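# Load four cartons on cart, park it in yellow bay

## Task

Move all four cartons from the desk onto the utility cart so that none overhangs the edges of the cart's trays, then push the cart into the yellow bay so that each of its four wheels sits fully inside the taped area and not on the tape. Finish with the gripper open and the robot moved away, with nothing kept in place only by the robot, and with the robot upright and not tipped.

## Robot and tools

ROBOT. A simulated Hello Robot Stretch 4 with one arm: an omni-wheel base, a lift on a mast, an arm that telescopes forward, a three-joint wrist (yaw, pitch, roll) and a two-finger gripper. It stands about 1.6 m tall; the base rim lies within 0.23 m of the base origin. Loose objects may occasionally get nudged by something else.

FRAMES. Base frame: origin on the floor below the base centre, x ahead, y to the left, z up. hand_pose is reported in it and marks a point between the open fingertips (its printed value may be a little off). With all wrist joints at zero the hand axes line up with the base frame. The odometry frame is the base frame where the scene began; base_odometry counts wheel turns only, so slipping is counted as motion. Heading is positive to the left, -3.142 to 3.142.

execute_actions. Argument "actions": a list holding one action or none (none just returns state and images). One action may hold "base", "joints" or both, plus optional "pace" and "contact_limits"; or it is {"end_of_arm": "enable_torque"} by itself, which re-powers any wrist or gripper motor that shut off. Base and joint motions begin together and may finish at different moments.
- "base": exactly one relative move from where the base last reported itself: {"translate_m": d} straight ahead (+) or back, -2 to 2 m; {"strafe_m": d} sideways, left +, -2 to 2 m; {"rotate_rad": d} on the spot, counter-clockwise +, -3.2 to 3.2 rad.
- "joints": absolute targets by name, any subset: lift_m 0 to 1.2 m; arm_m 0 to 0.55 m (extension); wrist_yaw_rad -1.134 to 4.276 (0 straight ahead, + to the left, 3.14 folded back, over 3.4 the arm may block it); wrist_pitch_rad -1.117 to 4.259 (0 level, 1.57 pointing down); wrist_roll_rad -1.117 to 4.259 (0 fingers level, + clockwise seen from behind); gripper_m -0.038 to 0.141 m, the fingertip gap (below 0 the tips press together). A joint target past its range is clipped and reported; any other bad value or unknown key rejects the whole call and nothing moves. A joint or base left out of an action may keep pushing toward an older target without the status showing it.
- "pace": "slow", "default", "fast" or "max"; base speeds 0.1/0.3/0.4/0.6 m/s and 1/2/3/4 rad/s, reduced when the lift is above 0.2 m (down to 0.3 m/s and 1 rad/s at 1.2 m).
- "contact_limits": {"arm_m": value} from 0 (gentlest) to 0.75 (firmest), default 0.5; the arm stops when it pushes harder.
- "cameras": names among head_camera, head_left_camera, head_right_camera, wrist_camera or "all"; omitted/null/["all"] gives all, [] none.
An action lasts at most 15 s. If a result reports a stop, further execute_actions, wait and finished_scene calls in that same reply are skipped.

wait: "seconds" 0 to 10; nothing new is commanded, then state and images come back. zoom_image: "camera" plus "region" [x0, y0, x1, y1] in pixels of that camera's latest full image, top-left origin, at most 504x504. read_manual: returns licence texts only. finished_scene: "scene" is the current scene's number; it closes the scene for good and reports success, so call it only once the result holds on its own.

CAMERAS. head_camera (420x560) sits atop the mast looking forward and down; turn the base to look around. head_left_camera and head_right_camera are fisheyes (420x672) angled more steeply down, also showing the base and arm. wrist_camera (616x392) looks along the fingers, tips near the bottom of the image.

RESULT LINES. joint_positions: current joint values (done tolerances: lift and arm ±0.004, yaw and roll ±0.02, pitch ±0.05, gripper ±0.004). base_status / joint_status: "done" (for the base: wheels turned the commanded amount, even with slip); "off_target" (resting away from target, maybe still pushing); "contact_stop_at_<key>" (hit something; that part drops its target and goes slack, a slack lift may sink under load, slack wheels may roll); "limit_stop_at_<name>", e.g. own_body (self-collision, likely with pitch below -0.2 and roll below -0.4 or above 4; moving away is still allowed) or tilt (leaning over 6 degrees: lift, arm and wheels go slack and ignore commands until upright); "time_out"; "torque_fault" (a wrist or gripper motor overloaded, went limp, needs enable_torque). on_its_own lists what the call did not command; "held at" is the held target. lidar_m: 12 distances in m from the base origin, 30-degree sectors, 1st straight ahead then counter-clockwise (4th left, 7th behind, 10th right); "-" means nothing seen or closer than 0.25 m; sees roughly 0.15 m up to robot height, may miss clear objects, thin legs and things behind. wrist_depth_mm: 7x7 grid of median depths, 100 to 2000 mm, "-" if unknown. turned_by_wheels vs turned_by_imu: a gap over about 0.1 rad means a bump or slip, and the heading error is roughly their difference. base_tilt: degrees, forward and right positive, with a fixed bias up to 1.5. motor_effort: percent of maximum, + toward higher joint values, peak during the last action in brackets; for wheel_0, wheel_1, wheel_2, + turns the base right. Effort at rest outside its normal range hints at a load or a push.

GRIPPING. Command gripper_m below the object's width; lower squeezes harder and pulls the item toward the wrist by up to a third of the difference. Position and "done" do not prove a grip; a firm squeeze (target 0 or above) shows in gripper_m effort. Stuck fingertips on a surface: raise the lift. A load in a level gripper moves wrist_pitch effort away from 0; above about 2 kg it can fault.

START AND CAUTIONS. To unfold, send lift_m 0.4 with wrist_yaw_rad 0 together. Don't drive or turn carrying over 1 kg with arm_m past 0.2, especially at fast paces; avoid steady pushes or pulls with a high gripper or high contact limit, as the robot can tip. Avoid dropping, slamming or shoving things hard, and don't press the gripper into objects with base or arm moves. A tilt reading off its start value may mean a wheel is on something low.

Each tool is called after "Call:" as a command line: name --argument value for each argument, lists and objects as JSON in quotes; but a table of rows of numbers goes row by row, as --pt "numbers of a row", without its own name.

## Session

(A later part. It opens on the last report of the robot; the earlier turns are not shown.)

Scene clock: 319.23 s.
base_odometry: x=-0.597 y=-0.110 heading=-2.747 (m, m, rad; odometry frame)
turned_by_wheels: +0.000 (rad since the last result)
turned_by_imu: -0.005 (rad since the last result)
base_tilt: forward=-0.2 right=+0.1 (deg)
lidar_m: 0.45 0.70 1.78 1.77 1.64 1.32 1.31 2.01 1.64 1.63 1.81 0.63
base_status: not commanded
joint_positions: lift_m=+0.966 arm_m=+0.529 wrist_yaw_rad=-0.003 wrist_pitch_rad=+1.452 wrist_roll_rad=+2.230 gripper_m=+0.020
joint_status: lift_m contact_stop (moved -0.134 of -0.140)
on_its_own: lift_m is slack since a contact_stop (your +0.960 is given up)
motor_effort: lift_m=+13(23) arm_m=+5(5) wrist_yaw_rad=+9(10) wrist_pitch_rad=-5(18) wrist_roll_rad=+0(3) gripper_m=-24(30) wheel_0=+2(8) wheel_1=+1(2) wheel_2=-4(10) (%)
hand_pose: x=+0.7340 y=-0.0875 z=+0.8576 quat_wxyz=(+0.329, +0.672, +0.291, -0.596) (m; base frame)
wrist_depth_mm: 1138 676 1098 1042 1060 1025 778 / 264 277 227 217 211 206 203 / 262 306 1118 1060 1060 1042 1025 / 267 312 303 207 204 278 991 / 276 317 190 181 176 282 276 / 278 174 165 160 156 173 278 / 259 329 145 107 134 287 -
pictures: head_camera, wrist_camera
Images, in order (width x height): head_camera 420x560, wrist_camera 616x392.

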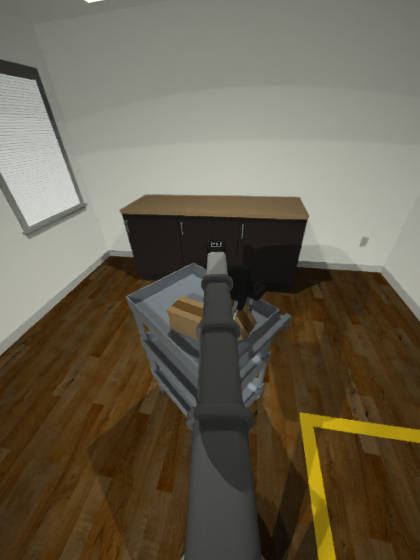

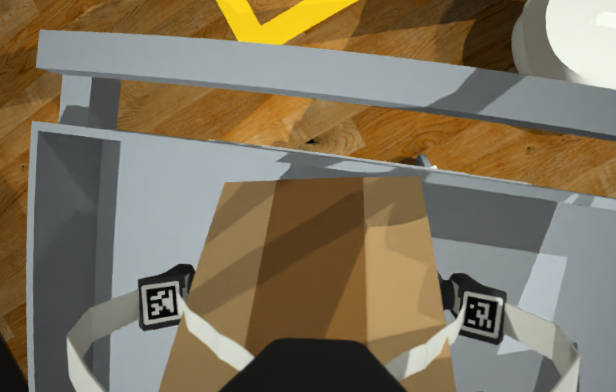

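The carton is touching the tray, so I'll release it, raise the lift and check.

Call:
execute_actions --actions '[{"joints":{"gripper_m":0.14}}]' --cameras '[]'

Call:
execute_actions --actions '[{"joints":{"lift_m":1.15}}]' --cameras '["head_camera","wrist_camera"]'

Scene clock: 328.80 s.
base_odometry: x=-0.597 y=-0.110 heading=-2.747 (m, m, rad; odometry frame)
turned_by_wheels: +0.000 (rad since the last result)
turned_by_imu: +0.001 (rad since the last result)
base_tilt: forward=-0.3 right=+0.1 (deg)
lidar_m: 0.47 0.67 1.80 1.77 1.65 1.31 1.31 2.00 1.64 1.61 1.80 0.64
base_status: not commanded
joint_positions: lift_m=+0.984 arm_m=+0.529 wrist_yaw_rad=-0.003 wrist_pitch_rad=+1.456 wrist_roll_rad=+2.230 gripper_m=+0.140
joint_status: all done
on_its_own: lift_m is slack since a contact_stop (your +0.960 is given up)
motor_effort: lift_m=+17(17) arm_m=+5(5) wrist_yaw_rad=+11(15) wrist_pitch_rad=-16(18) wrist_roll_rad=-1(0) gripper_m=-2(27) wheel_0=-2(2) wheel_1=+1(1) wheel_2=-4(5) (%)
hand_pose: x=+0.7329 y=-0.0875 z=+0.8756 quat_wxyz=(+0.328, +0.671, +0.292, -0.598) (m; base frame)
wrist_depth_mm: 1182 1118 1098 1042 1060 1042 809 / 1205 248 241 234 229 1025 820 / 1205 320 1138 1118 1078 1042 220 / 293 327 320 233 234 298 1042 / 287 332 217 202 199 298 293 / 293 336 186 178 174 202 297 / 300 345 167 107 155 306 300
pictures: none
No camera images: the call's "cameras" was empty. Leave "cameras" out to get every camera's image.

Scene clock: 330.57 s.
base_odometry: x=-0.597 y=-0.110 heading=-2.747 (m, m, rad; odometry frame)
turned_by_wheels: +0.000 (rad since the last result)
turned_by_imu: +0.001 (rad since the last result)
base_tilt: forward=-0.1 right=+0.0 (deg)
lidar_m: 0.44 0.63 1.81 1.79 1.65 1.32 1.32 1.98 1.65 1.63 1.80 0.64
base_status: not commanded
joint_positions: lift_m=+1.150 arm_m=+0.529 wrist_yaw_rad=+0.000 wrist_pitch_rad=+1.451 wrist_roll_rad=+2.230 gripper_m=+0.140
joint_status: all done
motor_effort: lift_m=+22(23) arm_m=+5(5) wrist_yaw_rad=+2(10) wrist_pitch_rad=-1(16) wrist_roll_rad=+0(1) gripper_m=-1(0) wheel_0=-1(2) wheel_1=+1(1) wheel_2=-5(5) (%)
hand_pose: x=+0.7346 y=-0.0874 z=+1.0415 quat_wxyz=(+0.329, +0.672, +0.292, -0.596) (m; base frame)
wrist_depth_mm: 1366 1336 1255 1229 1255 1205 960 / 1397 1336 1281 1255 1229 1205 960 / 1366 1366 484 1281 1098 1182 991 / 1430 1336 492 382 455 455 418 / 1430 1397 496 329 462 459 433 / 1499 1464 504 293 289 213 439 / 1464 1464 517 107 357 459 1205
pictures: head_camera, wrist_camera
Images, in order (width x height): head_camera 420x560, wrist_camera 616x392.

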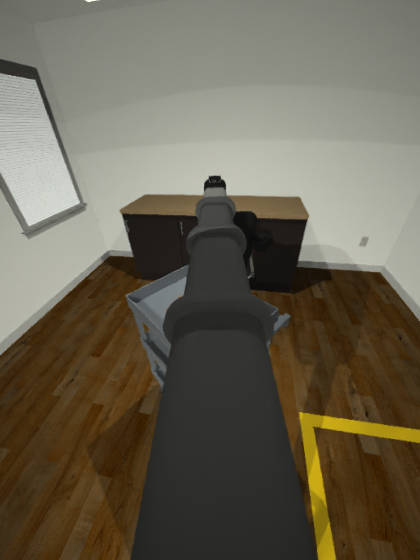

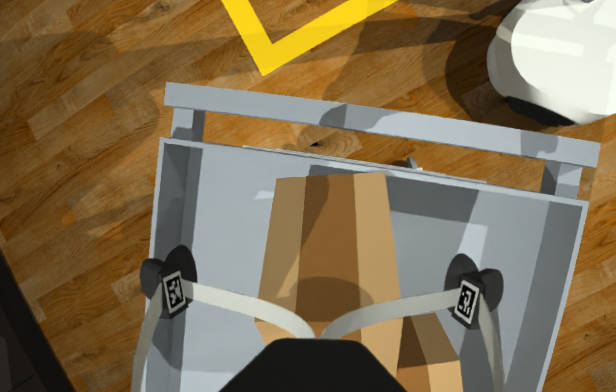

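Call:
execute_actions --actions '[{"joints":{"arm_m":0.0}}]' --cameras '["head_camera"]'

Call:
zoom_image --camera "head_camera" --region '[100, 230, 320, 400]'

Scene clock: 337.27 s.
base_odometry: x=-0.597 y=-0.110 heading=-2.747 (m, m, rad; odometry frame)
turned_by_wheels: +0.000 (rad since the last result)
turned_by_imu: +0.002 (rad since the last result)
base_tilt: forward=-0.2 right=-0.1 (deg)
lidar_m: 0.49 0.67 1.79 1.78 1.65 1.34 1.32 1.99 1.65 1.61 1.80 0.64
base_status: not commanded
joint_positions: lift_m=+1.150 arm_m=+0.001 wrist_yaw_rad=+0.000 wrist_pitch_rad=+1.450 wrist_roll_rad=+2.230 gripper_m=+0.140
joint_status: all done
motor_effort: lift_m=+22(22) arm_m=-5(5) wrist_yaw_rad=+2(3) wrist_pitch_rad=-1(1) wrist_roll_rad=-1(0) gripper_m=-2(0) wheel_0=-1(1) wheel_1=+1(1) wheel_2=-5(4) (%)
hand_pose: x=+0.2064 y=-0.0874 z=+1.0415 quat_wxyz=(+0.329, +0.672, +0.292, -0.596) (m; base frame)
wrist_depth_mm: 1336 1336 1281 1281 1182 1182 343 / 1366 1308 1308 1281 1205 741 1138 / 1397 1336 1336 1308 1025 1025 1160 / 1430 1397 1336 1336 1042 1025 1205 / 1430 1397 1366 1308 1281 1255 1182 / 878 891 809 1366 1308 213 1229 / 842 891 891 107 1255 1281 1281
pictures: head_camera
Images, in order (width x height): head_camera 420x560.

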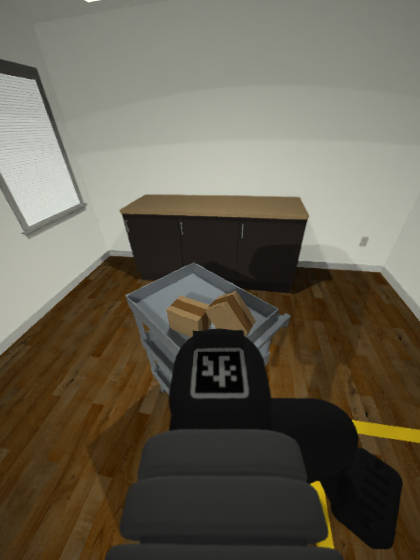

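Region (100, 230, 320, 400) of head_camera's 420x560 image, scaled by 2.291, with more detail than that image has; it fills the top 389 rows of this view, and the rest is white.

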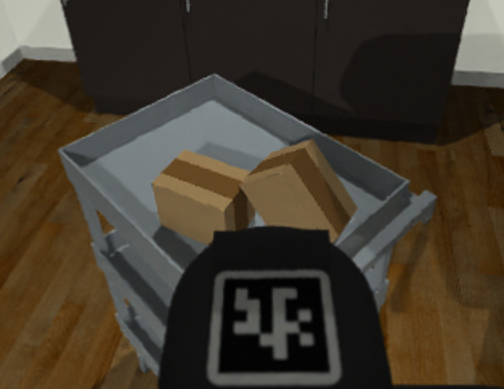

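Carton 2 is tilted, leaning on carton 1. I'll pick it up again and set it down beside carton 1.

Call:
execute_actions --actions '[{"joints":{"arm_m":0.529}}]' --cameras '[]'

Call:
execute_actions --actions '[{"joints":{"lift_m":0.99},"pace":"slow"}]' --cameras '["wrist_camera"]'

Scene clock: 354.90 s.
base_odometry: x=-0.597 y=-0.110 heading=-2.747 (m, m, rad; odometry frame)
turned_by_wheels: +0.000 (rad since the last result)
turned_by_imu: +0.002 (rad since the last result)
base_tilt: forward=-0.1 right=+0.1 (deg)
lidar_m: 0.45 0.65 1.81 1.78 1.65 1.34 1.32 2.01 1.64 1.63 1.79 0.63
base_status: not commanded
joint_positions: lift_m=+1.150 arm_m=+0.528 wrist_yaw_rad=+0.000 wrist_pitch_rad=+1.450 wrist_roll_rad=+2.230 gripper_m=+0.140
joint_status: all done
motor_effort: lift_m=+22(22) arm_m=+5(6) wrist_yaw_rad=+1(2) wrist_pitch_rad=+1(1) wrist_roll_rad=+0(1) gripper_m=-1(0) wheel_0=-2(2) wheel_1=+1(1) wheel_2=-4(4) (%)
hand_pose: x=+0.7338 y=-0.0874 z=+1.0415 quat_wxyz=(+0.330, +0.672, +0.292, -0.595) (m; base frame)
wrist_depth_mm: 1336 1308 1281 1229 1205 1182 976 / 1366 1366 1308 1255 1205 1182 976 / 1397 1366 484 1255 1182 1160 991 / 1397 1336 492 382 459 452 415 / 1397 1430 496 330 462 455 430 / 1464 1464 500 293 289 213 442 / 1464 1430 517 107 359 455 1229
pictures: none
No camera images: the call's "cameras" was empty. Leave "cameras" out to get every camera's image.

Scene clock: 357.00 s.
base_odometry: x=-0.597 y=-0.110 heading=-2.747 (m, m, rad; odometry frame)
turned_by_wheels: +0.000 (rad since the last result)
turned_by_imu: +0.001 (rad since the last result)
base_tilt: forward=-0.1 right=+0.2 (deg)
lidar_m: 0.45 0.64 1.80 1.77 1.64 1.34 1.32 2.00 1.63 1.63 1.80 0.64
base_status: not commanded
joint_positions: lift_m=+0.991 arm_m=+0.528 wrist_yaw_rad=-0.001 wrist_pitch_rad=+1.454 wrist_roll_rad=+2.230 gripper_m=+0.140
joint_status: all done
motor_effort: lift_m=+10(21) arm_m=+5(5) wrist_yaw_rad=+5(5) wrist_pitch_rad=-10(10) wrist_roll_rad=+0(0) gripper_m=-1(2) wheel_0=-1(2) wheel_1=+1(1) wheel_2=-4(4) (%)
hand_pose: x=+0.7326 y=-0.0875 z=+0.8823 quat_wxyz=(+0.329, +0.671, +0.292, -0.597) (m; base frame)
wrist_depth_mm: 1182 1182 1118 1098 1060 1042 809 / 1205 252 246 240 236 1025 842 / 1205 317 1160 1118 1098 251 226 / 296 334 322 237 240 304 1042 / 303 340 219 207 207 303 296 / 310 343 187 182 178 209 303 / 319 347 172 107 160 312 306
pictures: wrist_camera
Images, in order (width x height): wrist_camera 616x392.

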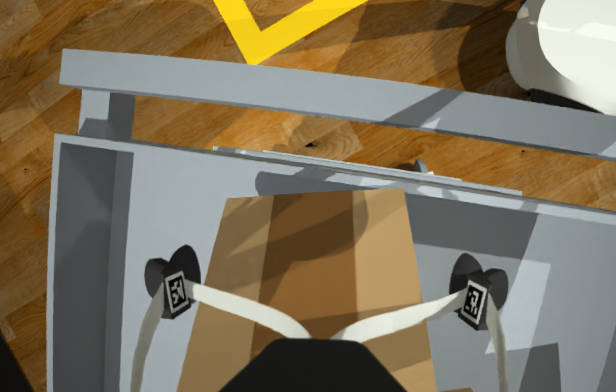

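Call:
execute_actions --actions '[{"joints":{"lift_m":0.975,"gripper_m":0.02},"pace":"slow"}]' --cameras '[]'

Call:
execute_actions --actions '[{"joints":{"lift_m":1.12}}]' --cameras '["head_camera","wrist_camera"]'

Scene clock: 366.37 s.
base_odometry: x=-0.597 y=-0.110 heading=-2.747 (m, m, rad; odometry frame)
turned_by_wheels: +0.000 (rad since the last result)
turned_by_imu: +0.003 (rad since the last result)
base_tilt: forward=-0.2 right=+0.0 (deg)
lidar_m: 0.46 0.66 1.79 1.78 1.64 1.32 1.32 2.01 1.64 1.62 1.78 0.65
base_status: not commanded
joint_positions: lift_m=+0.975 arm_m=+0.528 wrist_yaw_rad=+0.000 wrist_pitch_rad=+1.454 wrist_roll_rad=+2.229 gripper_m=+0.021
joint_status: all done
motor_effort: lift_m=+15(13) arm_m=+5(5) wrist_yaw_rad=+1(11) wrist_pitch_rad=-10(12) wrist_roll_rad=+2(3) gripper_m=-33(32) wheel_0=-2(1) wheel_1=+1(1) wheel_2=-4(4) (%)
hand_pose: x=+0.7328 y=-0.0874 z=+0.8669 quat_wxyz=(+0.329, +0.671, +0.293, -0.596) (m; base frame)
wrist_depth_mm: 1160 1138 1098 1060 1060 1008 798 / 264 233 226 222 218 1025 854 / 268 301 1118 1078 1060 213 208 / 274 310 304 234 221 525 1042 / 272 319 192 182 176 286 281 / 278 175 171 165 159 173 285 / 272 329 155 107 141 293 -
pictures: none
No camera images: the call's "cameras" was empty. Leave "cameras" out to get every camera's image.

Scene clock: 368.03 s.
base_odometry: x=-0.597 y=-0.110 heading=-2.747 (m, m, rad; odometry frame)
turned_by_wheels: +0.000 (rad since the last result)
turned_by_imu: +0.001 (rad since the last result)
base_tilt: forward=-0.1 right=+0.1 (deg)
lidar_m: 0.44 0.66 1.78 1.77 1.66 1.35 1.33 2.00 1.63 1.62 1.81 0.64
base_status: not commanded
joint_positions: lift_m=+1.119 arm_m=+0.528 wrist_yaw_rad=+0.000 wrist_pitch_rad=+1.452 wrist_roll_rad=+2.230 gripper_m=+0.021
joint_status: all done
motor_effort: lift_m=+24(26) arm_m=+5(5) wrist_yaw_rad=+1(1) wrist_pitch_rad=-5(11) wrist_roll_rad=+0(2) gripper_m=-33(32) wheel_0=-1(2) wheel_1=+1(1) wheel_2=-4(4) (%)
hand_pose: x=+0.7333 y=-0.0874 z=+1.0113 quat_wxyz=(+0.329, +0.671, +0.292, -0.596) (m; base frame)
wrist_depth_mm: 1366 1281 1255 1205 1182 1138 931 / 1308 1281 1255 1229 1229 1160 931 / 1336 1308 455 1182 1160 366 1008 / 1366 1336 459 439 430 424 402 / 1397 1366 190 181 178 424 415 / 1397 176 173 168 163 176 392 / 1430 488 159 107 149 439 -
pictures: head_camera, wrist_camera
Images, in order (width x height): head_camera 420x560, wrist_camera 616x392.

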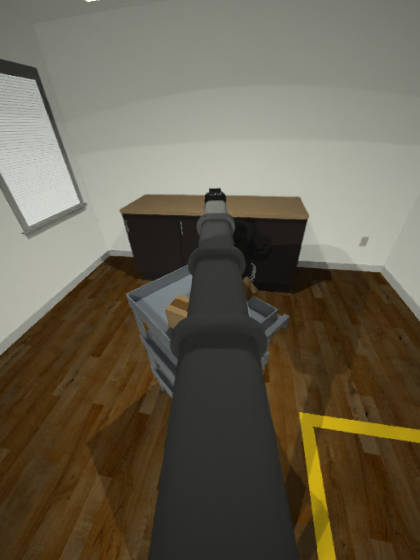

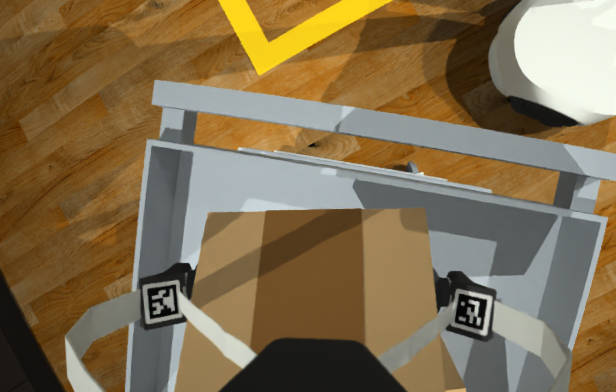

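Call:
execute_actions --actions '[{"base":{"strafe_m":-0.045},"joints":{"arm_m":0.548}}]' --cameras '[]'

Call:
execute_actions --actions '[{"base":{"translate_m":0.04}}]' --cameras '["wrist_camera"]'

Scene clock: 379.07 s.
base_odometry: x=-0.615 y=-0.069 heading=-2.747 (m, m, rad; odometry frame)
turned_by_wheels: +0.000 (rad since the last result)
turned_by_imu: +0.002 (rad since the last result)
base_tilt: forward=-0.2 right=+0.0 (deg)
lidar_m: 0.44 0.56 1.84 1.81 1.66 1.33 1.31 1.93 1.59 1.58 1.77 0.72
base_status: done
joint_positions: lift_m=+1.119 arm_m=+0.546 wrist_yaw_rad=+0.000 wrist_pitch_rad=+1.451 wrist_roll_rad=+2.230 gripper_m=+0.021
joint_status: all done
motor_effort: lift_m=+24(24) arm_m=+5(4) wrist_yaw_rad=+2(1) wrist_pitch_rad=-3(5) wrist_roll_rad=+0(1) gripper_m=-32(33) wheel_0=+3(11) wheel_1=+0(8) wheel_2=+0(3) (%)
hand_pose: x=+0.7517 y=-0.0874 z=+1.0113 quat_wxyz=(+0.329, +0.672, +0.292, -0.596) (m; base frame)
wrist_depth_mm: 1308 1281 1255 1229 1182 1138 917 / 1336 1308 1255 1255 1182 1160 946 / 1336 1336 1255 373 362 1160 1138 / 1366 1366 433 445 439 668 1182 / 1397 1397 190 182 177 427 418 / 1430 175 173 167 163 174 421 / 1430 1366 159 107 149 436 -
pictures: none
No camera images: the call's "cameras" was empty. Leave "cameras" out to get every camera's image.

Scene clock: 380.13 s.
base_odometry: x=-0.651 y=-0.084 heading=-2.747 (m, m, rad; odometry frame)
turned_by_wheels: +0.000 (rad since the last result)
turned_by_imu: +0.000 (rad since the last result)
base_tilt: forward=-0.1 right=+0.1 (deg)
lidar_m: 0.42 0.52 2.14 1.81 1.72 1.38 1.37 1.95 1.60 1.59 1.76 0.67
base_status: done
joint_positions: lift_m=+1.119 arm_m=+0.546 wrist_yaw_rad=+0.000 wrist_pitch_rad=+1.451 wrist_roll_rad=+2.230 gripper_m=+0.021
joint_status: not commanded
motor_effort: lift_m=+24(24) arm_m=+5(5) wrist_yaw_rad=+1(1) wrist_pitch_rad=-4(6) wrist_roll_rad=+0(1) gripper_m=-33(33) wheel_0=+2(10) wheel_1=+2(9) wheel_2=-3(11) (%)
hand_pose: x=+0.7518 y=-0.0874 z=+1.0113 quat_wxyz=(+0.329, +0.672, +0.292, -0.596) (m; base frame)
wrist_depth_mm: 1336 1281 1205 1229 1160 1160 917 / 1336 1308 1229 1182 1182 1160 931 / 1336 1336 1255 1229 1229 359 1008 / 1366 1336 449 442 430 424 1138 / 1397 1366 190 182 179 430 418 / 1430 175 173 167 163 176 421 / 1366 1397 160 107 148 382 -
pictures: wrist_camera
Images, in order (width x height): wrist_camera 616x392.

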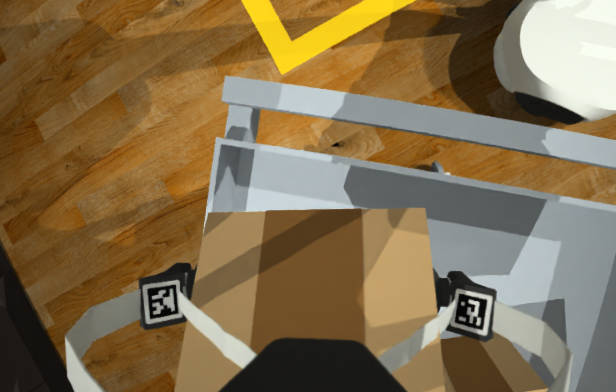

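Call:
execute_actions --actions '[{"joints":{"lift_m":0.95},"pace":"slow"}]' --cameras '["head_camera","wrist_camera"]'

Scene clock: 388.47 s.
base_odometry: x=-0.651 y=-0.084 heading=-2.747 (m, m, rad; odometry frame)
turned_by_wheels: +0.000 (rad since the last result)
turned_by_imu: +0.001 (rad since the last result)
base_tilt: forward=-0.3 right=+0.0 (deg)
lidar_m: 0.42 0.55 2.13 1.81 1.71 1.37 1.36 1.94 1.60 1.58 1.75 0.67
base_status: not commanded
joint_positions: lift_m=+0.956 arm_m=+0.546 wrist_yaw_rad=-0.001 wrist_pitch_rad=+1.453 wrist_roll_rad=+2.229 gripper_m=+0.021
joint_status: lift_m contact_stop (moved -0.164 of -0.169)
on_its_own: lift_m is slack since a contact_stop (your +0.950 is given up)
motor_effort: lift_m=+13(22) arm_m=+4(5) wrist_yaw_rad=+4(6) wrist_pitch_rad=-8(9) wrist_roll_rad=+1(1) gripper_m=-25(34) wheel_0=+1(2) wheel_1=+2(2) wheel_2=-3(3) (%)
hand_pose: x=+0.7512 y=-0.0875 z=+0.8474 quat_wxyz=(+0.329, +0.671, +0.292, -0.596) (m; base frame)
wrist_depth_mm: 1160 1118 640 1060 1042 991 809 / 1138 1118 242 209 202 196 488 / 1205 1160 290 1078 1060 1042 1008 / 1229 276 293 282 273 270 1008 / 1255 270 187 179 174 273 267 / 1255 174 170 164 160 172 268 / 1281 298 156 107 144 279 -
pictures: head_camera, wrist_camera
Images, in order (width x height): head_camera 420x560, wrist_camera 616x392.

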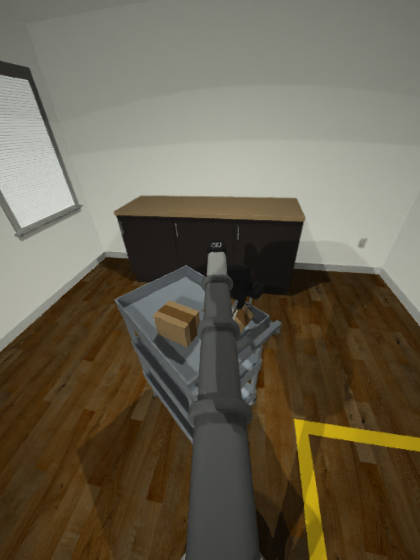

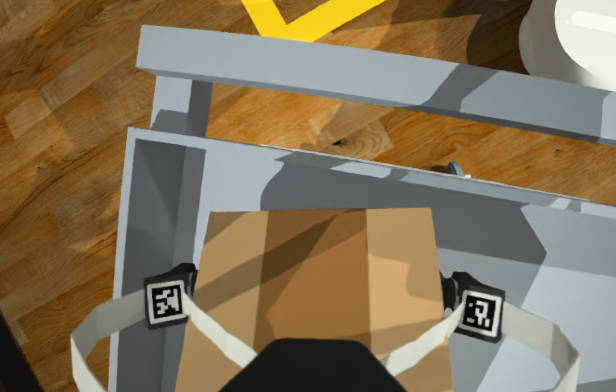

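Call:
execute_actions --actions '[{"joints":{"gripper_m":0.14}}]' --cameras '[]'

Call:
execute_actions --actions '[{"joints":{"lift_m":1.15}}]' --cameras '["wrist_camera"]'

Scene clock: 394.83 s.
base_odometry: x=-0.651 y=-0.084 heading=-2.747 (m, m, rad; odometry frame)
turned_by_wheels: +0.000 (rad since the last result)
turned_by_imu: +0.002 (rad since the last result)
base_tilt: forward=-0.1 right=+0.0 (deg)
lidar_m: 0.42 0.55 2.14 1.82 1.71 1.38 1.35 1.96 1.61 1.59 1.75 0.66
base_status: not commanded
joint_positions: lift_m=+0.968 arm_m=+0.546 wrist_yaw_rad=+0.000 wrist_pitch_rad=+1.450 wrist_roll_rad=+2.230 gripper_m=+0.140
joint_status: all done
on_its_own: lift_m is slack since a contact_stop (your +0.950 is given up)
motor_effort: lift_m=+18(18) arm_m=+5(4) wrist_yaw_rad=+2(8) wrist_pitch_rad=+0(13) wrist_roll_rad=-1(1) gripper_m=-2(28) wheel_0=+1(1) wheel_1=+1(2) wheel_2=-3(3) (%)
hand_pose: x=+0.7521 y=-0.0874 z=+0.8602 quat_wxyz=(+0.329, +0.672, +0.292, -0.595) (m; base frame)
wrist_depth_mm: 1138 1098 220 1025 1042 1008 788 / 1160 1138 249 215 208 205 488 / 1205 277 296 1060 1042 1025 1025 / 1205 285 301 293 283 277 1025 / 1205 273 303 297 287 278 274 / 1281 253 279 248 224 213 279 / 1281 306 209 107 185 285 283
pictures: none
No camera images: the call's "cameras" was empty. Leave "cameras" out to get every camera's image.

Scene clock: 396.67 s.
base_odometry: x=-0.651 y=-0.084 heading=-2.747 (m, m, rad; odometry frame)
turned_by_wheels: +0.000 (rad since the last result)
turned_by_imu: +0.001 (rad since the last result)
base_tilt: forward=-0.1 right=+0.0 (deg)
lidar_m: 0.42 0.54 2.13 1.80 1.72 1.37 1.36 1.95 1.59 1.59 1.77 0.65
base_status: not commanded
joint_positions: lift_m=+1.150 arm_m=+0.546 wrist_yaw_rad=+0.000 wrist_pitch_rad=+1.450 wrist_roll_rad=+2.230 gripper_m=+0.140
joint_status: all done
motor_effort: lift_m=+22(23) arm_m=+5(4) wrist_yaw_rad=+2(2) wrist_pitch_rad=+0(0) wrist_roll_rad=-1(1) gripper_m=+0(2) wheel_0=+2(1) wheel_1=+1(1) wheel_2=-3(3) (%)
hand_pose: x=+0.7521 y=-0.0874 z=+1.0415 quat_wxyz=(+0.329, +0.672, +0.292, -0.595) (m; base frame)
wrist_depth_mm: 1336 1308 1281 1255 1205 1205 960 / 1366 1366 1308 1255 1229 1182 960 / 1366 1366 1336 1281 1229 402 1008 / 1430 1397 492 480 466 455 1182 / 1430 1397 496 452 462 452 445 / 1430 1430 477 366 359 213 455 / 1499 1464 512 107 392 379 462
pictures: wrist_camera
Images, in order (width x height): wrist_camera 616x392.

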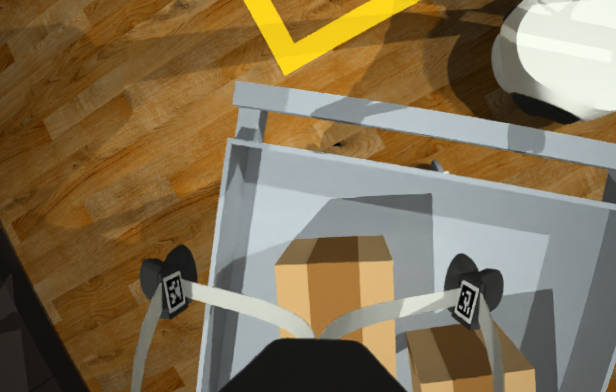

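Call:
execute_actions --actions '[{"joints":{"arm_m":0.0}}]' --cameras '["head_camera"]'

Scene clock: 405.83 s.
base_odometry: x=-0.651 y=-0.084 heading=-2.747 (m, m, rad; odometry frame)
turned_by_wheels: +0.000 (rad since the last result)
turned_by_imu: +0.002 (rad since the last result)
base_tilt: forward=-0.1 right=-0.1 (deg)
lidar_m: 0.44 0.53 2.15 1.82 1.71 1.36 1.35 1.96 1.60 1.58 1.76 0.67
base_status: not commanded
joint_positions: lift_m=+1.150 arm_m=+0.001 wrist_yaw_rad=+0.000 wrist_pitch_rad=+1.450 wrist_roll_rad=+2.230 gripper_m=+0.140
joint_status: all done
motor_effort: lift_m=+22(22) arm_m=-5(7) wrist_yaw_rad=+2(2) wrist_pitch_rad=-1(0) wrist_roll_rad=+0(0) gripper_m=-1(0) wheel_0=+1(1) wheel_1=+1(1) wheel_2=-3(3) (%)
hand_pose: x=+0.2064 y=-0.0874 z=+1.0415 quat_wxyz=(+0.329, +0.672, +0.292, -0.596) (m; base frame)
wrist_depth_mm: 1336 1308 1281 1255 1229 1182 343 / 1397 1336 1308 1281 1205 732 1205 / 1366 1366 1308 1281 1042 1008 1205 / 1430 1366 1308 1281 1042 1025 1182 / 1464 1397 1366 1308 1255 1255 1229 / 1499 854 831 1160 1308 213 1255 / 647 904 866 107 1308 1308 1229
pictures: head_camera
Images, in order (width x height): head_camera 420x560.

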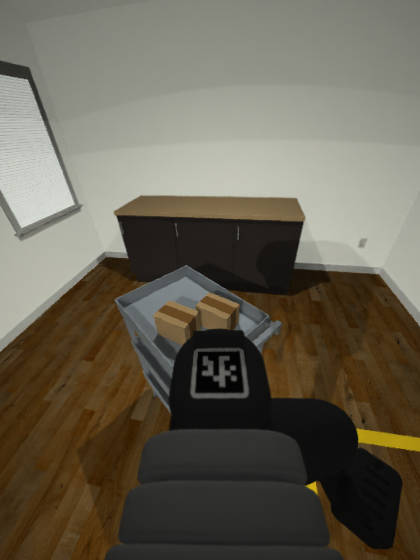

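Both cartons are flat on the tray now. I'm heading back to the desk.

Call:
execute_actions --actions '[{"base":{"rotate_rad":3.0},"joints":{"wrist_roll_rad":0,"wrist_pitch_rad":0.6,"lift_m":0.95},"pace":"fast"}]' --cameras '["head_camera"]'

Scene clock: 414.10 s.
base_odometry: x=-0.651 y=-0.084 heading=+0.252 (m, m, rad; odometry frame)
turned_by_wheels: +2.999 (rad since the last result)
turned_by_imu: +3.086 (rad since the last result)
base_tilt: forward=-0.1 right=+0.1 (deg)
lidar_m: 1.33 2.13 1.63 1.59 1.71 2.03 0.51 0.47 2.18 1.79 1.84 1.39
base_status: done
joint_positions: lift_m=+0.950 arm_m=+0.001 wrist_yaw_rad=+0.000 wrist_pitch_rad=+0.602 wrist_roll_rad=+0.000 gripper_m=+0.140
joint_status: all done
motor_effort: lift_m=+14(20) arm_m=-5(5) wrist_yaw_rad=+1(2) wrist_pitch_rad=-6(10) wrist_roll_rad=-2(3) gripper_m=+0(1) wheel_0=-4(6) wheel_1=-4(12) wheel_2=-5(9) (%)
hand_pose: x=+0.4095 y=-0.0874 z=+0.9651 quat_wxyz=(+0.955, +0.000, +0.296, +0.000) (m; base frame)
wrist_depth_mm: 1921 1983 1921 1756 1576 1576 1336 / - - - 1576 1229 1205 1138 / - - - - - - - / 1921 1921 1863 1921 1863 1921 1863 / 1618 1618 1618 1576 1618 1537 1576 / 1397 1397 1308 1397 1281 213 1366 / 1229 1205 1255 107 1205 1182 1182
pictures: head_camera
Images, in order (width x height): head_camera 420x560.

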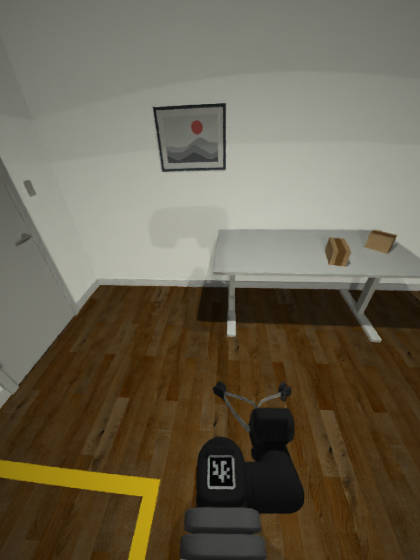

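Call:
execute_actions --actions '[{"base":{"strafe_m":-0.65},"pace":"fast"}]' --cameras '[]'

Call:
execute_actions --actions '[{"base":{"translate_m":0.9},"pace":"fast"}]' --cameras '["head_camera","wrist_camera"]'

Scene clock: 425.97 s.
base_odometry: x=-0.489 y=-0.713 heading=+0.252 (m, m, rad; odometry frame)
turned_by_wheels: +0.000 (rad since the last result)
turned_by_imu: +0.000 (rad since the last result)
base_tilt: forward=+0.0 right=+0.1 (deg)
lidar_m: 1.29 1.38 2.30 2.25 0.66 0.65 0.74 1.98 1.51 1.14 1.22 1.32
base_status: done
joint_positions: lift_m=+0.950 arm_m=+0.001 wrist_yaw_rad=+0.000 wrist_pitch_rad=+0.602 wrist_roll_rad=+0.000 gripper_m=+0.140
joint_status: not commanded
motor_effort: lift_m=+14(14) arm_m=-4(5) wrist_yaw_rad=+1(1) wrist_pitch_rad=-5(5) wrist_roll_rad=-3(2) gripper_m=-1(1) wheel_0=-1(13) wheel_1=-2(12) wheel_2=+0(4) (%)
hand_pose: x=+0.4095 y=-0.0874 z=+0.9651 quat_wxyz=(+0.955, +0.000, +0.296, +0.000) (m; base frame)
wrist_depth_mm: 1863 1756 1618 1537 1499 1397 1708 / - 1366 1308 1336 1182 1229 1708 / - - - - - - 1983 / 1921 1921 1863 1921 1863 1863 1921 / 1618 1618 1618 1618 1661 1661 1618 / 1336 1366 1281 1366 1308 213 1336 / 1255 1205 1255 107 1205 1205 1205
pictures: none
No camera images: the call's "cameras" was empty. Leave "cameras" out to get every camera's image.

Scene clock: 429.87 s.
base_odometry: x=+0.382 y=-0.489 heading=+0.252 (m, m, rad; odometry frame)
turned_by_wheels: +0.000 (rad since the last result)
turned_by_imu: +0.000 (rad since the last result)
base_tilt: forward=-0.2 right=+0.0 (deg)
lidar_m: 0.39 0.44 0.63 2.18 2.34 1.43 1.54 1.62 1.24 1.52 0.55 0.41
base_status: done
joint_positions: lift_m=+0.950 arm_m=+0.001 wrist_yaw_rad=+0.000 wrist_pitch_rad=+0.602 wrist_roll_rad=+0.000 gripper_m=+0.140
joint_status: not commanded
motor_effort: lift_m=+14(14) arm_m=-5(5) wrist_yaw_rad=+1(2) wrist_pitch_rad=-5(6) wrist_roll_rad=-2(3) gripper_m=-1(2) wheel_0=+3(6) wheel_1=+3(7) wheel_2=-2(14) (%)
hand_pose: x=+0.4095 y=-0.0874 z=+0.9651 quat_wxyz=(+0.955, +0.000, +0.296, +0.000) (m; base frame)
wrist_depth_mm: 976 931 891 891 854 866 831 / 1042 1025 976 976 946 917 904 / 904 891 866 842 854 854 842 / 707 699 699 699 539 668 691 / 580 585 585 591 427 539 569 / 500 492 477 504 397 212 496 / 445 439 449 107 433 433 439
pictures: head_camera, wrist_camera
Images, in order (width x height): head_camera 420x560, wrist_camera 616x392.

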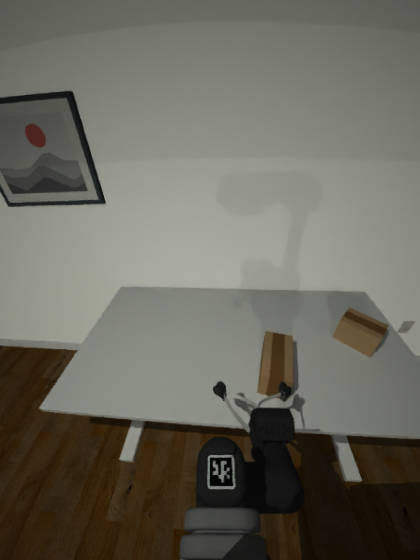

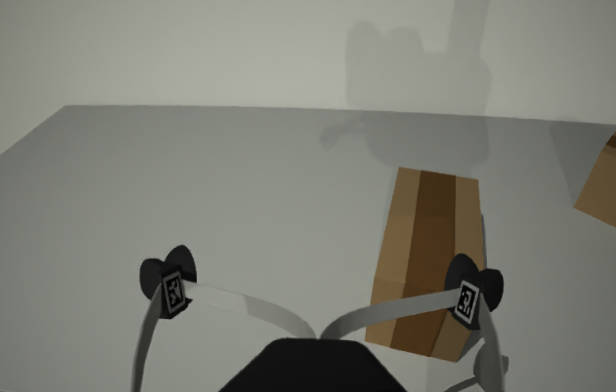

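Call:
execute_actions --actions '[{"base":{"strafe_m":-0.14},"joints":{"lift_m":1.0,"arm_m":0.49,"wrist_pitch_rad":1.45,"wrist_roll_rad":0.0}}]' --cameras '["wrist_camera"]'

Scene clock: 436.13 s.
base_odometry: x=+0.417 y=-0.624 heading=+0.252 (m, m, rad; odometry frame)
turned_by_wheels: +0.000 (rad since the last result)
turned_by_imu: +0.002 (rad since the last result)
base_tilt: forward=-0.2 right=-0.1 (deg)
lidar_m: 0.38 0.42 0.60 2.32 2.51 1.51 1.63 1.48 1.11 1.38 0.52 0.38
base_status: done
joint_positions: lift_m=+1.000 arm_m=+0.489 wrist_yaw_rad=+0.000 wrist_pitch_rad=+1.450 wrist_roll_rad=+0.000 gripper_m=+0.140
joint_status: all done
motor_effort: lift_m=+22(23) arm_m=+5(6) wrist_yaw_rad=+1(3) wrist_pitch_rad=+1(5) wrist_roll_rad=-2(2) gripper_m=-1(2) wheel_0=+1(11) wheel_1=-1(10) wheel_2=+0(1) (%)
hand_pose: x=+0.6948 y=-0.0874 z=+0.8915 quat_wxyz=(+0.748, +0.000, +0.663, +0.000) (m; base frame)
wrist_depth_mm: 427 424 421 418 413 413 404 / 424 421 418 415 413 404 402 / 418 418 415 413 404 402 399 / 413 413 410 404 402 399 397 / 413 407 404 285 397 394 392 / 404 404 402 281 279 387 387 / 402 402 397 107 382 387 384
pictures: wrist_camera
Images, in order (width x height): wrist_camera 616x392.

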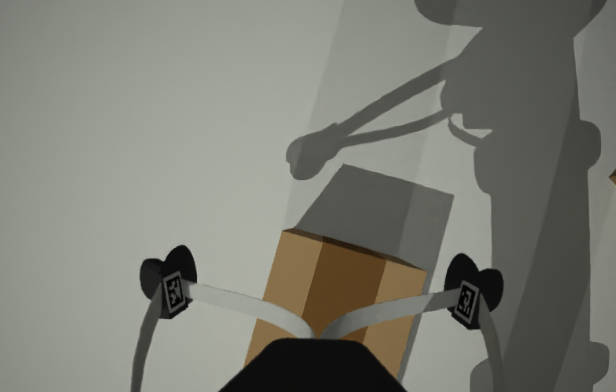

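Call:
execute_actions --actions '[{"joints":{"arm_m":0.45,"wrist_roll_rad":0.3}}]' --cameras '["wrist_camera"]'

Scene clock: 443.63 s.
base_odometry: x=+0.417 y=-0.624 heading=+0.252 (m, m, rad; odometry frame)
turned_by_wheels: +0.000 (rad since the last result)
turned_by_imu: +0.001 (rad since the last result)
base_tilt: forward=-0.2 right=+0.1 (deg)
lidar_m: 0.37 0.41 0.59 2.31 2.50 1.52 1.64 1.46 1.11 1.38 0.52 0.38
base_status: not commanded
joint_positions: lift_m=+1.000 arm_m=+0.451 wrist_yaw_rad=+0.000 wrist_pitch_rad=+1.450 wrist_roll_rad=+0.300 gripper_m=+0.140
joint_status: all done
motor_effort: lift_m=+22(21) arm_m=-5(5) wrist_yaw_rad=+2(1) wrist_pitch_rad=+0(0) wrist_roll_rad=+0(0) gripper_m=-1(0) wheel_0=+1(2) wheel_1=-2(1) wheel_2=+0(0) (%)
hand_pose: x=+0.6565 y=-0.0874 z=+0.8915 quat_wxyz=(+0.740, +0.112, +0.656, -0.099) (m; base frame)
wrist_depth_mm: 439 430 427 418 410 404 397 / 433 427 418 415 410 397 397 / 430 424 410 407 399 397 392 / 424 418 410 286 397 394 389 / 421 410 407 283 279 392 384 / 418 413 399 281 277 382 382 / 415 407 402 107 274 379 379
pictures: wrist_camera
Images, in order (width x height): wrist_camera 616x392.

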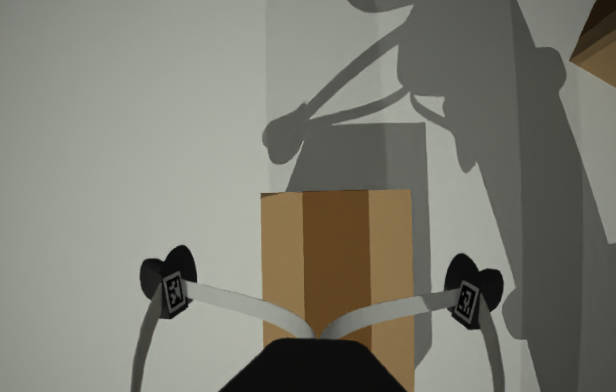

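Call:
execute_actions --actions '[{"base":{"strafe_m":-0.01},"joints":{"lift_m":0.895}}]' --cameras '["wrist_camera"]'

Scene clock: 448.00 s.
base_odometry: x=+0.420 y=-0.634 heading=+0.252 (m, m, rad; odometry frame)
turned_by_wheels: +0.000 (rad since the last result)
turned_by_imu: +0.002 (rad since the last result)
base_tilt: forward=-0.3 right=+0.1 (deg)
lidar_m: 0.38 0.43 0.62 2.32 2.50 1.52 1.63 1.45 1.09 1.37 0.52 0.39
base_status: done
joint_positions: lift_m=+0.896 arm_m=+0.451 wrist_yaw_rad=+0.000 wrist_pitch_rad=+1.450 wrist_roll_rad=+0.300 gripper_m=+0.140
joint_status: all done
motor_effort: lift_m=+9(20) arm_m=-5(5) wrist_yaw_rad=+2(2) wrist_pitch_rad=+0(0) wrist_roll_rad=+0(0) gripper_m=-1(1) wheel_0=+4(8) wheel_1=-1(9) wheel_2=+0(0) (%)
hand_pose: x=+0.6564 y=-0.0874 z=+0.7875 quat_wxyz=(+0.740, +0.112, +0.656, -0.099) (m; base frame)
wrist_depth_mm: 329 324 317 310 307 303 301 / 325 319 312 309 303 298 296 / 322 315 310 306 303 296 291 / 317 312 307 183 181 294 290 / 314 309 185 182 179 289 287 / 310 307 183 180 177 211 286 / 307 303 181 107 176 286 281
pictures: wrist_camera
Images, in order (width x height): wrist_camera 616x392.

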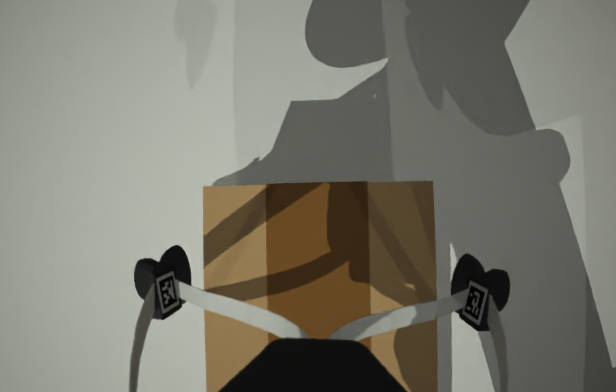

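Call:
execute_actions --actions '[{"joints":{"gripper_m":0.02}}]' --cameras '[]'

Call:
execute_actions --actions '[{"joints":{"lift_m":1.1}}]' --cameras '["wrist_camera"]'

Scene clock: 455.03 s.
base_odometry: x=+0.420 y=-0.634 heading=+0.252 (m, m, rad; odometry frame)
turned_by_wheels: +0.000 (rad since the last result)
turned_by_imu: +0.002 (rad since the last result)
base_tilt: forward=-0.2 right=-0.1 (deg)
lidar_m: 0.39 0.43 0.60 2.33 2.51 1.51 1.63 1.46 1.10 1.37 0.51 0.39
base_status: not commanded
joint_positions: lift_m=+0.895 arm_m=+0.451 wrist_yaw_rad=+0.000 wrist_pitch_rad=+1.450 wrist_roll_rad=+0.300 gripper_m=+0.021
joint_status: all done
motor_effort: lift_m=+15(15) arm_m=-5(5) wrist_yaw_rad=+1(0) wrist_pitch_rad=+0(4) wrist_roll_rad=-1(0) gripper_m=-32(31) wheel_0=+5(4) wheel_1=-1(1) wheel_2=+0(0) (%)
hand_pose: x=+0.6565 y=-0.0874 z=+0.7870 quat_wxyz=(+0.740, +0.112, +0.656, -0.099) (m; base frame)
wrist_depth_mm: 324 317 310 306 303 296 293 / 320 312 309 306 298 297 290 / 317 312 304 301 297 293 289 / 310 306 164 162 161 289 285 / 309 304 164 161 160 286 283 / 306 175 164 161 160 171 281 / 303 298 163 107 159 282 -
pictures: none
No camera images: the call's "cameras" was empty. Leave "cameras" out to get every camera's image.

Scene clock: 456.97 s.
base_odometry: x=+0.420 y=-0.634 heading=+0.252 (m, m, rad; odometry frame)
turned_by_wheels: +0.000 (rad since the last result)
turned_by_imu: +0.001 (rad since the last result)
base_tilt: forward=-0.1 right=+0.1 (deg)
lidar_m: 0.37 0.42 0.62 2.33 2.53 1.51 1.64 1.45 1.10 1.36 0.52 0.38
base_status: not commanded
joint_positions: lift_m=+1.100 arm_m=+0.451 wrist_yaw_rad=+0.000 wrist_pitch_rad=+1.450 wrist_roll_rad=+0.300 gripper_m=+0.021
joint_status: all done
motor_effort: lift_m=+23(24) arm_m=-4(5) wrist_yaw_rad=+1(1) wrist_pitch_rad=+1(0) wrist_roll_rad=-1(1) gripper_m=-32(32) wheel_0=+4(4) wheel_1=-1(1) wheel_2=+0(0) (%)
hand_pose: x=+0.6565 y=-0.0874 z=+0.9913 quat_wxyz=(+0.740, +0.112, +0.656, -0.099) (m; base frame)
wrist_depth_mm: 549 539 535 521 517 496 492 / 544 530 525 512 508 500 449 / 535 525 521 504 504 492 484 / 530 517 165 162 160 492 480 / 521 521 164 161 160 480 477 / 525 175 163 162 160 171 477 / 512 508 164 107 158 484 -
pictures: wrist_camera
Images, in order (width x height): wrist_camera 616x392.

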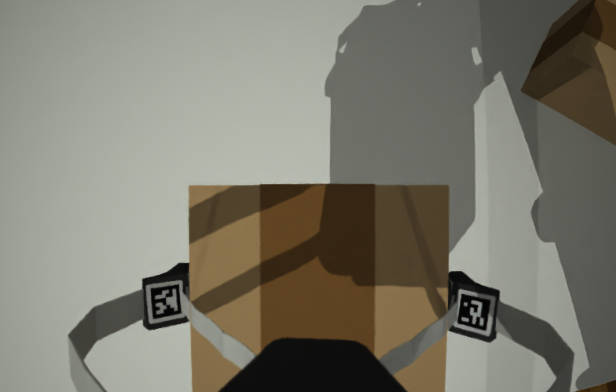

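Call:
execute_actions --actions '[{"base":{"translate_m":-0.3},"joints":{"arm_m":0.05}}]' --cameras '[]'

Call:
execute_actions --actions '[{"base":{"rotate_rad":2.6}}]' --cameras '["head_camera"]'

Scene clock: 467.43 s.
base_odometry: x=+0.129 y=-0.709 heading=+0.252 (m, m, rad; odometry frame)
turned_by_wheels: -0.001 (rad since the last result)
turned_by_imu: +0.002 (rad since the last result)
base_tilt: forward=-0.1 right=+0.0 (deg)
lidar_m: 0.70 0.75 1.09 2.35 2.54 1.26 1.39 1.84 1.07 1.02 0.92 0.70
base_status: done
joint_positions: lift_m=+1.100 arm_m=+0.051 wrist_yaw_rad=+0.000 wrist_pitch_rad=+1.450 wrist_roll_rad=+0.300 gripper_m=+0.021
joint_status: all done
motor_effort: lift_m=+23(23) arm_m=-5(6) wrist_yaw_rad=+2(0) wrist_pitch_rad=+1(3) wrist_roll_rad=-1(1) gripper_m=-33(31) wheel_0=-4(7) wheel_1=-4(7) wheel_2=+1(12) (%)
hand_pose: x=+0.2565 y=-0.0874 z=+0.9914 quat_wxyz=(+0.740, +0.112, +0.656, -0.099) (m; base frame)
wrist_depth_mm: 1308 1336 1336 1281 1229 1229 1229 / 1336 1281 1255 1255 1255 1229 1229 / 1308 1281 1308 1255 1205 1229 1205 / 1308 1281 165 162 160 1205 1205 / 1308 1255 164 161 160 1160 1205 / 1281 175 163 162 160 171 1182 / 1308 1255 163 107 159 1160 -
pictures: none
No camera images: the call's "cameras" was empty. Leave "cameras" out to get every camera's image.

Scene clock: 470.73 s.
base_odometry: x=+0.129 y=-0.709 heading=+2.851 (m, m, rad; odometry frame)
turned_by_wheels: +2.599 (rad since the last result)
turned_by_imu: +2.673 (rad since the last result)
base_tilt: forward=-0.3 right=+0.0 (deg)
lidar_m: 1.21 1.37 1.80 1.07 1.05 0.92 0.72 0.67 0.74 1.09 2.34 2.51
base_status: done
joint_positions: lift_m=+1.100 arm_m=+0.051 wrist_yaw_rad=+0.000 wrist_pitch_rad=+1.450 wrist_roll_rad=+0.300 gripper_m=+0.021
joint_status: not commanded
motor_effort: lift_m=+21(23) arm_m=-5(5) wrist_yaw_rad=+1(1) wrist_pitch_rad=+2(2) wrist_roll_rad=-1(1) gripper_m=-31(32) wheel_0=-4(7) wheel_1=-4(6) wheel_2=-5(10) (%)
hand_pose: x=+0.2566 y=-0.0874 z=+0.9916 quat_wxyz=(+0.740, +0.112, +0.656, -0.099) (m; base frame)
wrist_depth_mm: 1366 1308 1336 1308 1255 1255 1229 / 1366 1308 1308 1308 1255 1229 1205 / 1281 1281 1281 1255 1255 1229 1205 / 1281 1281 164 162 160 1229 1205 / 1308 1308 163 162 160 1182 1182 / 1281 176 163 161 160 170 1182 / 1281 1255 164 107 159 1182 -
pictures: head_camera
Images, in order (width x height): head_camera 420x560.

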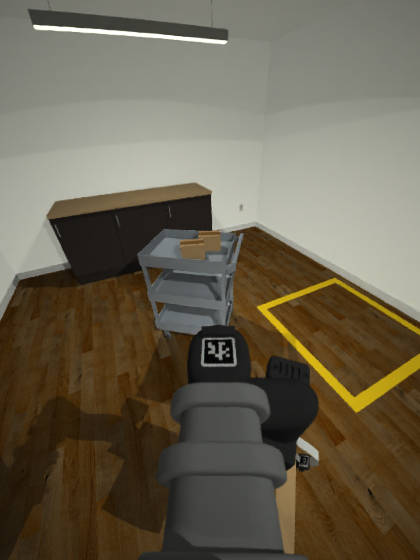

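Call:
execute_actions --actions '[{"base":{"translate_m":0.75}}]' --cameras '["head_camera"]'

Scene clock: 484.00 s.
base_odometry: x=-0.589 y=-0.494 heading=+2.851 (m, m, rad; odometry frame)
turned_by_wheels: +0.000 (rad since the last result)
turned_by_imu: +0.001 (rad since the last result)
base_tilt: forward=-0.2 right=+0.0 (deg)
lidar_m: 0.46 0.55 2.11 1.74 1.37 1.49 1.40 1.35 1.46 2.08 2.04 2.17
base_status: done
joint_positions: lift_m=+1.100 arm_m=+0.051 wrist_yaw_rad=+0.000 wrist_pitch_rad=+1.450 wrist_roll_rad=+0.300 gripper_m=+0.021
joint_status: not commanded
motor_effort: lift_m=+21(21) arm_m=-5(5) wrist_yaw_rad=+1(1) wrist_pitch_rad=+1(2) wrist_roll_rad=-1(1) gripper_m=-32(32) wheel_0=+2(6) wheel_1=+1(7) wheel_2=-1(13) (%)
hand_pose: x=+0.2566 y=-0.0874 z=+0.9916 quat_wxyz=(+0.740, +0.112, +0.656, -0.099) (m; base frame)
wrist_depth_mm: 469 459 410 1281 1255 1255 1229 / 452 809 778 1255 1229 1205 1182 / 809 809 1118 1255 1229 1229 1205 / 1281 1308 165 162 160 1229 1182 / 1281 1308 164 161 160 1205 1182 / 1281 174 163 161 160 172 1160 / 1255 1229 164 107 159 1205 -
pictures: head_camera
Images, in order (width x height): head_camera 420x560.

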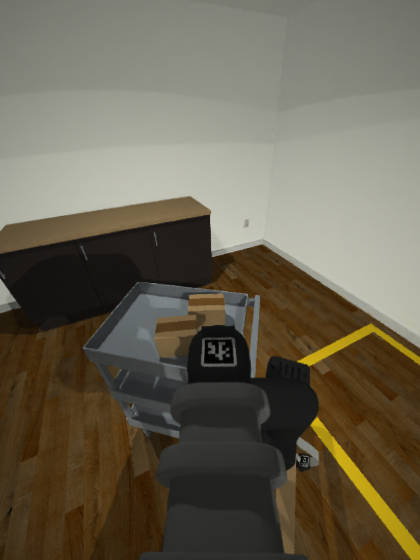

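Call:
execute_actions --actions '[{"joints":{"lift_m":1.15,"arm_m":0.35,"wrist_roll_rad":1.57}}]' --cameras '["head_camera","wrist_camera"]'

Scene clock: 493.73 s.
base_odometry: x=-0.589 y=-0.494 heading=+2.851 (m, m, rad; odometry frame)
turned_by_wheels: +0.000 (rad since the last result)
turned_by_imu: +0.002 (rad since the last result)
base_tilt: forward=-0.1 right=+0.0 (deg)
lidar_m: 0.45 0.53 2.10 1.74 1.38 1.49 1.64 1.35 1.46 2.08 2.03 2.17
base_status: not commanded
joint_positions: lift_m=+1.150 arm_m=+0.349 wrist_yaw_rad=+0.000 wrist_pitch_rad=+1.450 wrist_roll_rad=+1.570 gripper_m=+0.021
joint_status: all done
motor_effort: lift_m=+23(26) arm_m=+5(5) wrist_yaw_rad=+1(1) wrist_pitch_rad=-1(2) wrist_roll_rad=+0(3) gripper_m=-33(32) wheel_0=+1(2) wheel_1=+1(1) wheel_2=-1(1) (%)
hand_pose: x=+0.5547 y=-0.0874 z=+1.0413 quat_wxyz=(+0.530, +0.529, +0.469, -0.469) (m; base frame)
wrist_depth_mm: 1366 1366 1336 1281 1255 1205 1182 / 1464 1397 1336 1308 1281 1205 1138 / 1430 1397 1366 1308 1229 1205 1160 / 496 517 164 162 160 1060 976 / 525 512 164 161 160 1008 976 / 404 175 163 161 160 170 1008 / 407 413 163 107 158 1255 -
pictures: head_camera, wrist_camera
Images, in order (width x height): head_camera 420x560, wrist_camera 616x392.

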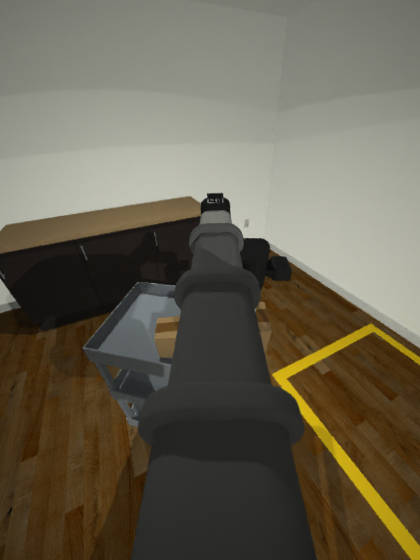

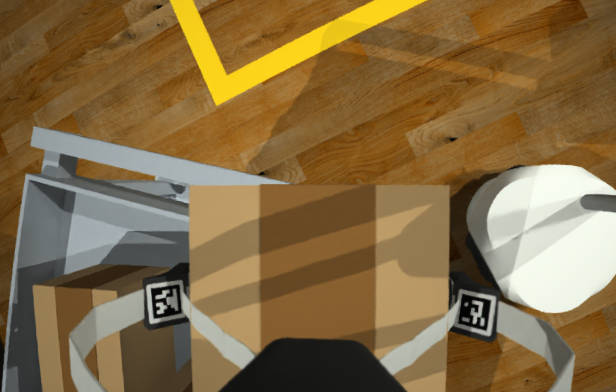

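Call:
execute_actions --actions '[{"base":{"strafe_m":0.3}}]' --cameras '["head_camera","wrist_camera"]'

Scene clock: 507.10 s.
base_odometry: x=-0.675 y=-0.781 heading=+2.851 (m, m, rad; odometry frame)
turned_by_wheels: +0.000 (rad since the last result)
turned_by_imu: +0.002 (rad since the last result)
base_tilt: forward=-0.1 right=+0.0 (deg)
lidar_m: 0.46 0.63 1.90 1.48 1.11 1.21 1.88 1.49 1.62 2.35 2.30 0.52
base_status: done
joint_positions: lift_m=+1.150 arm_m=+0.349 wrist_yaw_rad=+0.000 wrist_pitch_rad=+1.451 wrist_roll_rad=+1.570 gripper_m=+0.021
joint_status: not commanded
motor_effort: lift_m=+23(23) arm_m=+4(5) wrist_yaw_rad=+1(1) wrist_pitch_rad=-1(1) wrist_roll_rad=+0(0) gripper_m=-31(32) wheel_0=-2(12) wheel_1=+1(12) wheel_2=+0(0) (%)
hand_pose: x=+0.5547 y=-0.0874 z=+1.0414 quat_wxyz=(+0.529, +0.529, +0.469, -0.469) (m; base frame)
wrist_depth_mm: 392 407 492 473 1205 1182 1182 / 392 413 492 480 1229 1229 1160 / 394 387 368 477 1255 1229 1160 / 535 517 165 162 161 1060 960 / 530 517 163 161 160 1008 991 / 544 175 163 161 160 171 1008 / 539 525 164 107 159 1229 -
pictures: head_camera, wrist_camera
Images, in order (width x height): head_camera 420x560, wrist_camera 616x392.

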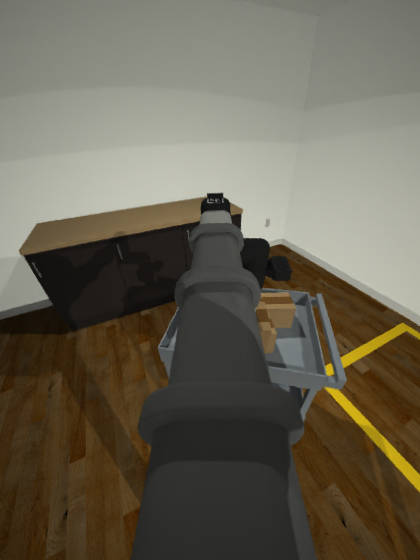

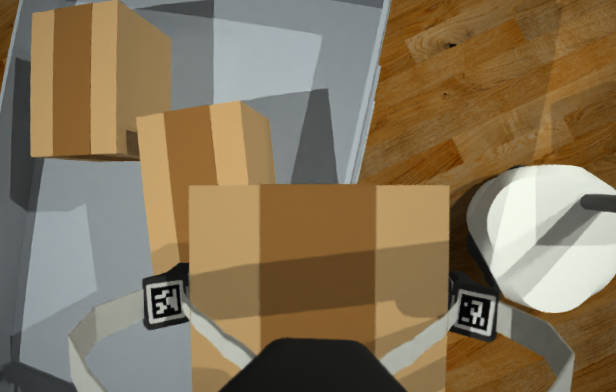

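Call:
execute_actions --actions '[{"base":{"strafe_m":0.12},"joints":{"arm_m":0.54}}]' --cameras '["head_camera","wrist_camera"]'

Scene clock: 516.83 s.
base_odometry: x=-0.710 y=-0.896 heading=+2.851 (m, m, rad; odometry frame)
turned_by_wheels: +0.000 (rad since the last result)
turned_by_imu: +0.002 (rad since the last result)
base_tilt: forward=-0.1 right=+0.1 (deg)
lidar_m: 0.57 1.78 1.72 1.37 1.01 1.08 1.88 1.54 1.66 2.45 0.68 0.57
base_status: done
joint_positions: lift_m=+1.150 arm_m=+0.539 wrist_yaw_rad=+0.000 wrist_pitch_rad=+1.451 wrist_roll_rad=+1.570 gripper_m=+0.021
joint_status: all done
motor_effort: lift_m=+23(23) arm_m=+5(6) wrist_yaw_rad=+1(1) wrist_pitch_rad=-1(3) wrist_roll_rad=+0(0) gripper_m=-33(32) wheel_0=-2(7) wheel_1=+1(10) wheel_2=+0(0) (%)
hand_pose: x=+0.7447 y=-0.0874 z=+1.0414 quat_wxyz=(+0.530, +0.529, +0.469, -0.469) (m; base frame)
wrist_depth_mm: 1397 500 397 399 342 439 1160 / 1430 496 492 473 343 433 1160 / 1430 500 496 473 345 442 1160 / 1430 500 165 162 161 459 1025 / 1397 508 164 161 160 452 991 / 1366 175 163 161 160 170 1205 / 1255 1430 163 107 158 1229 -
pictures: head_camera, wrist_camera
Images, in order (width x height): head_camera 420x560, wrist_camera 616x392.

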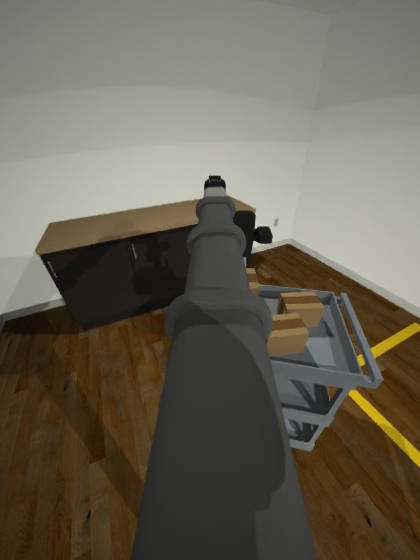

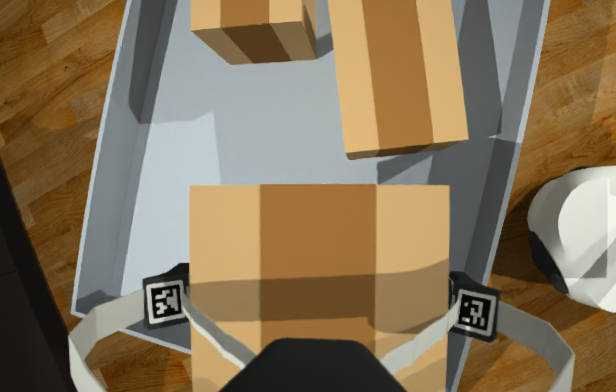

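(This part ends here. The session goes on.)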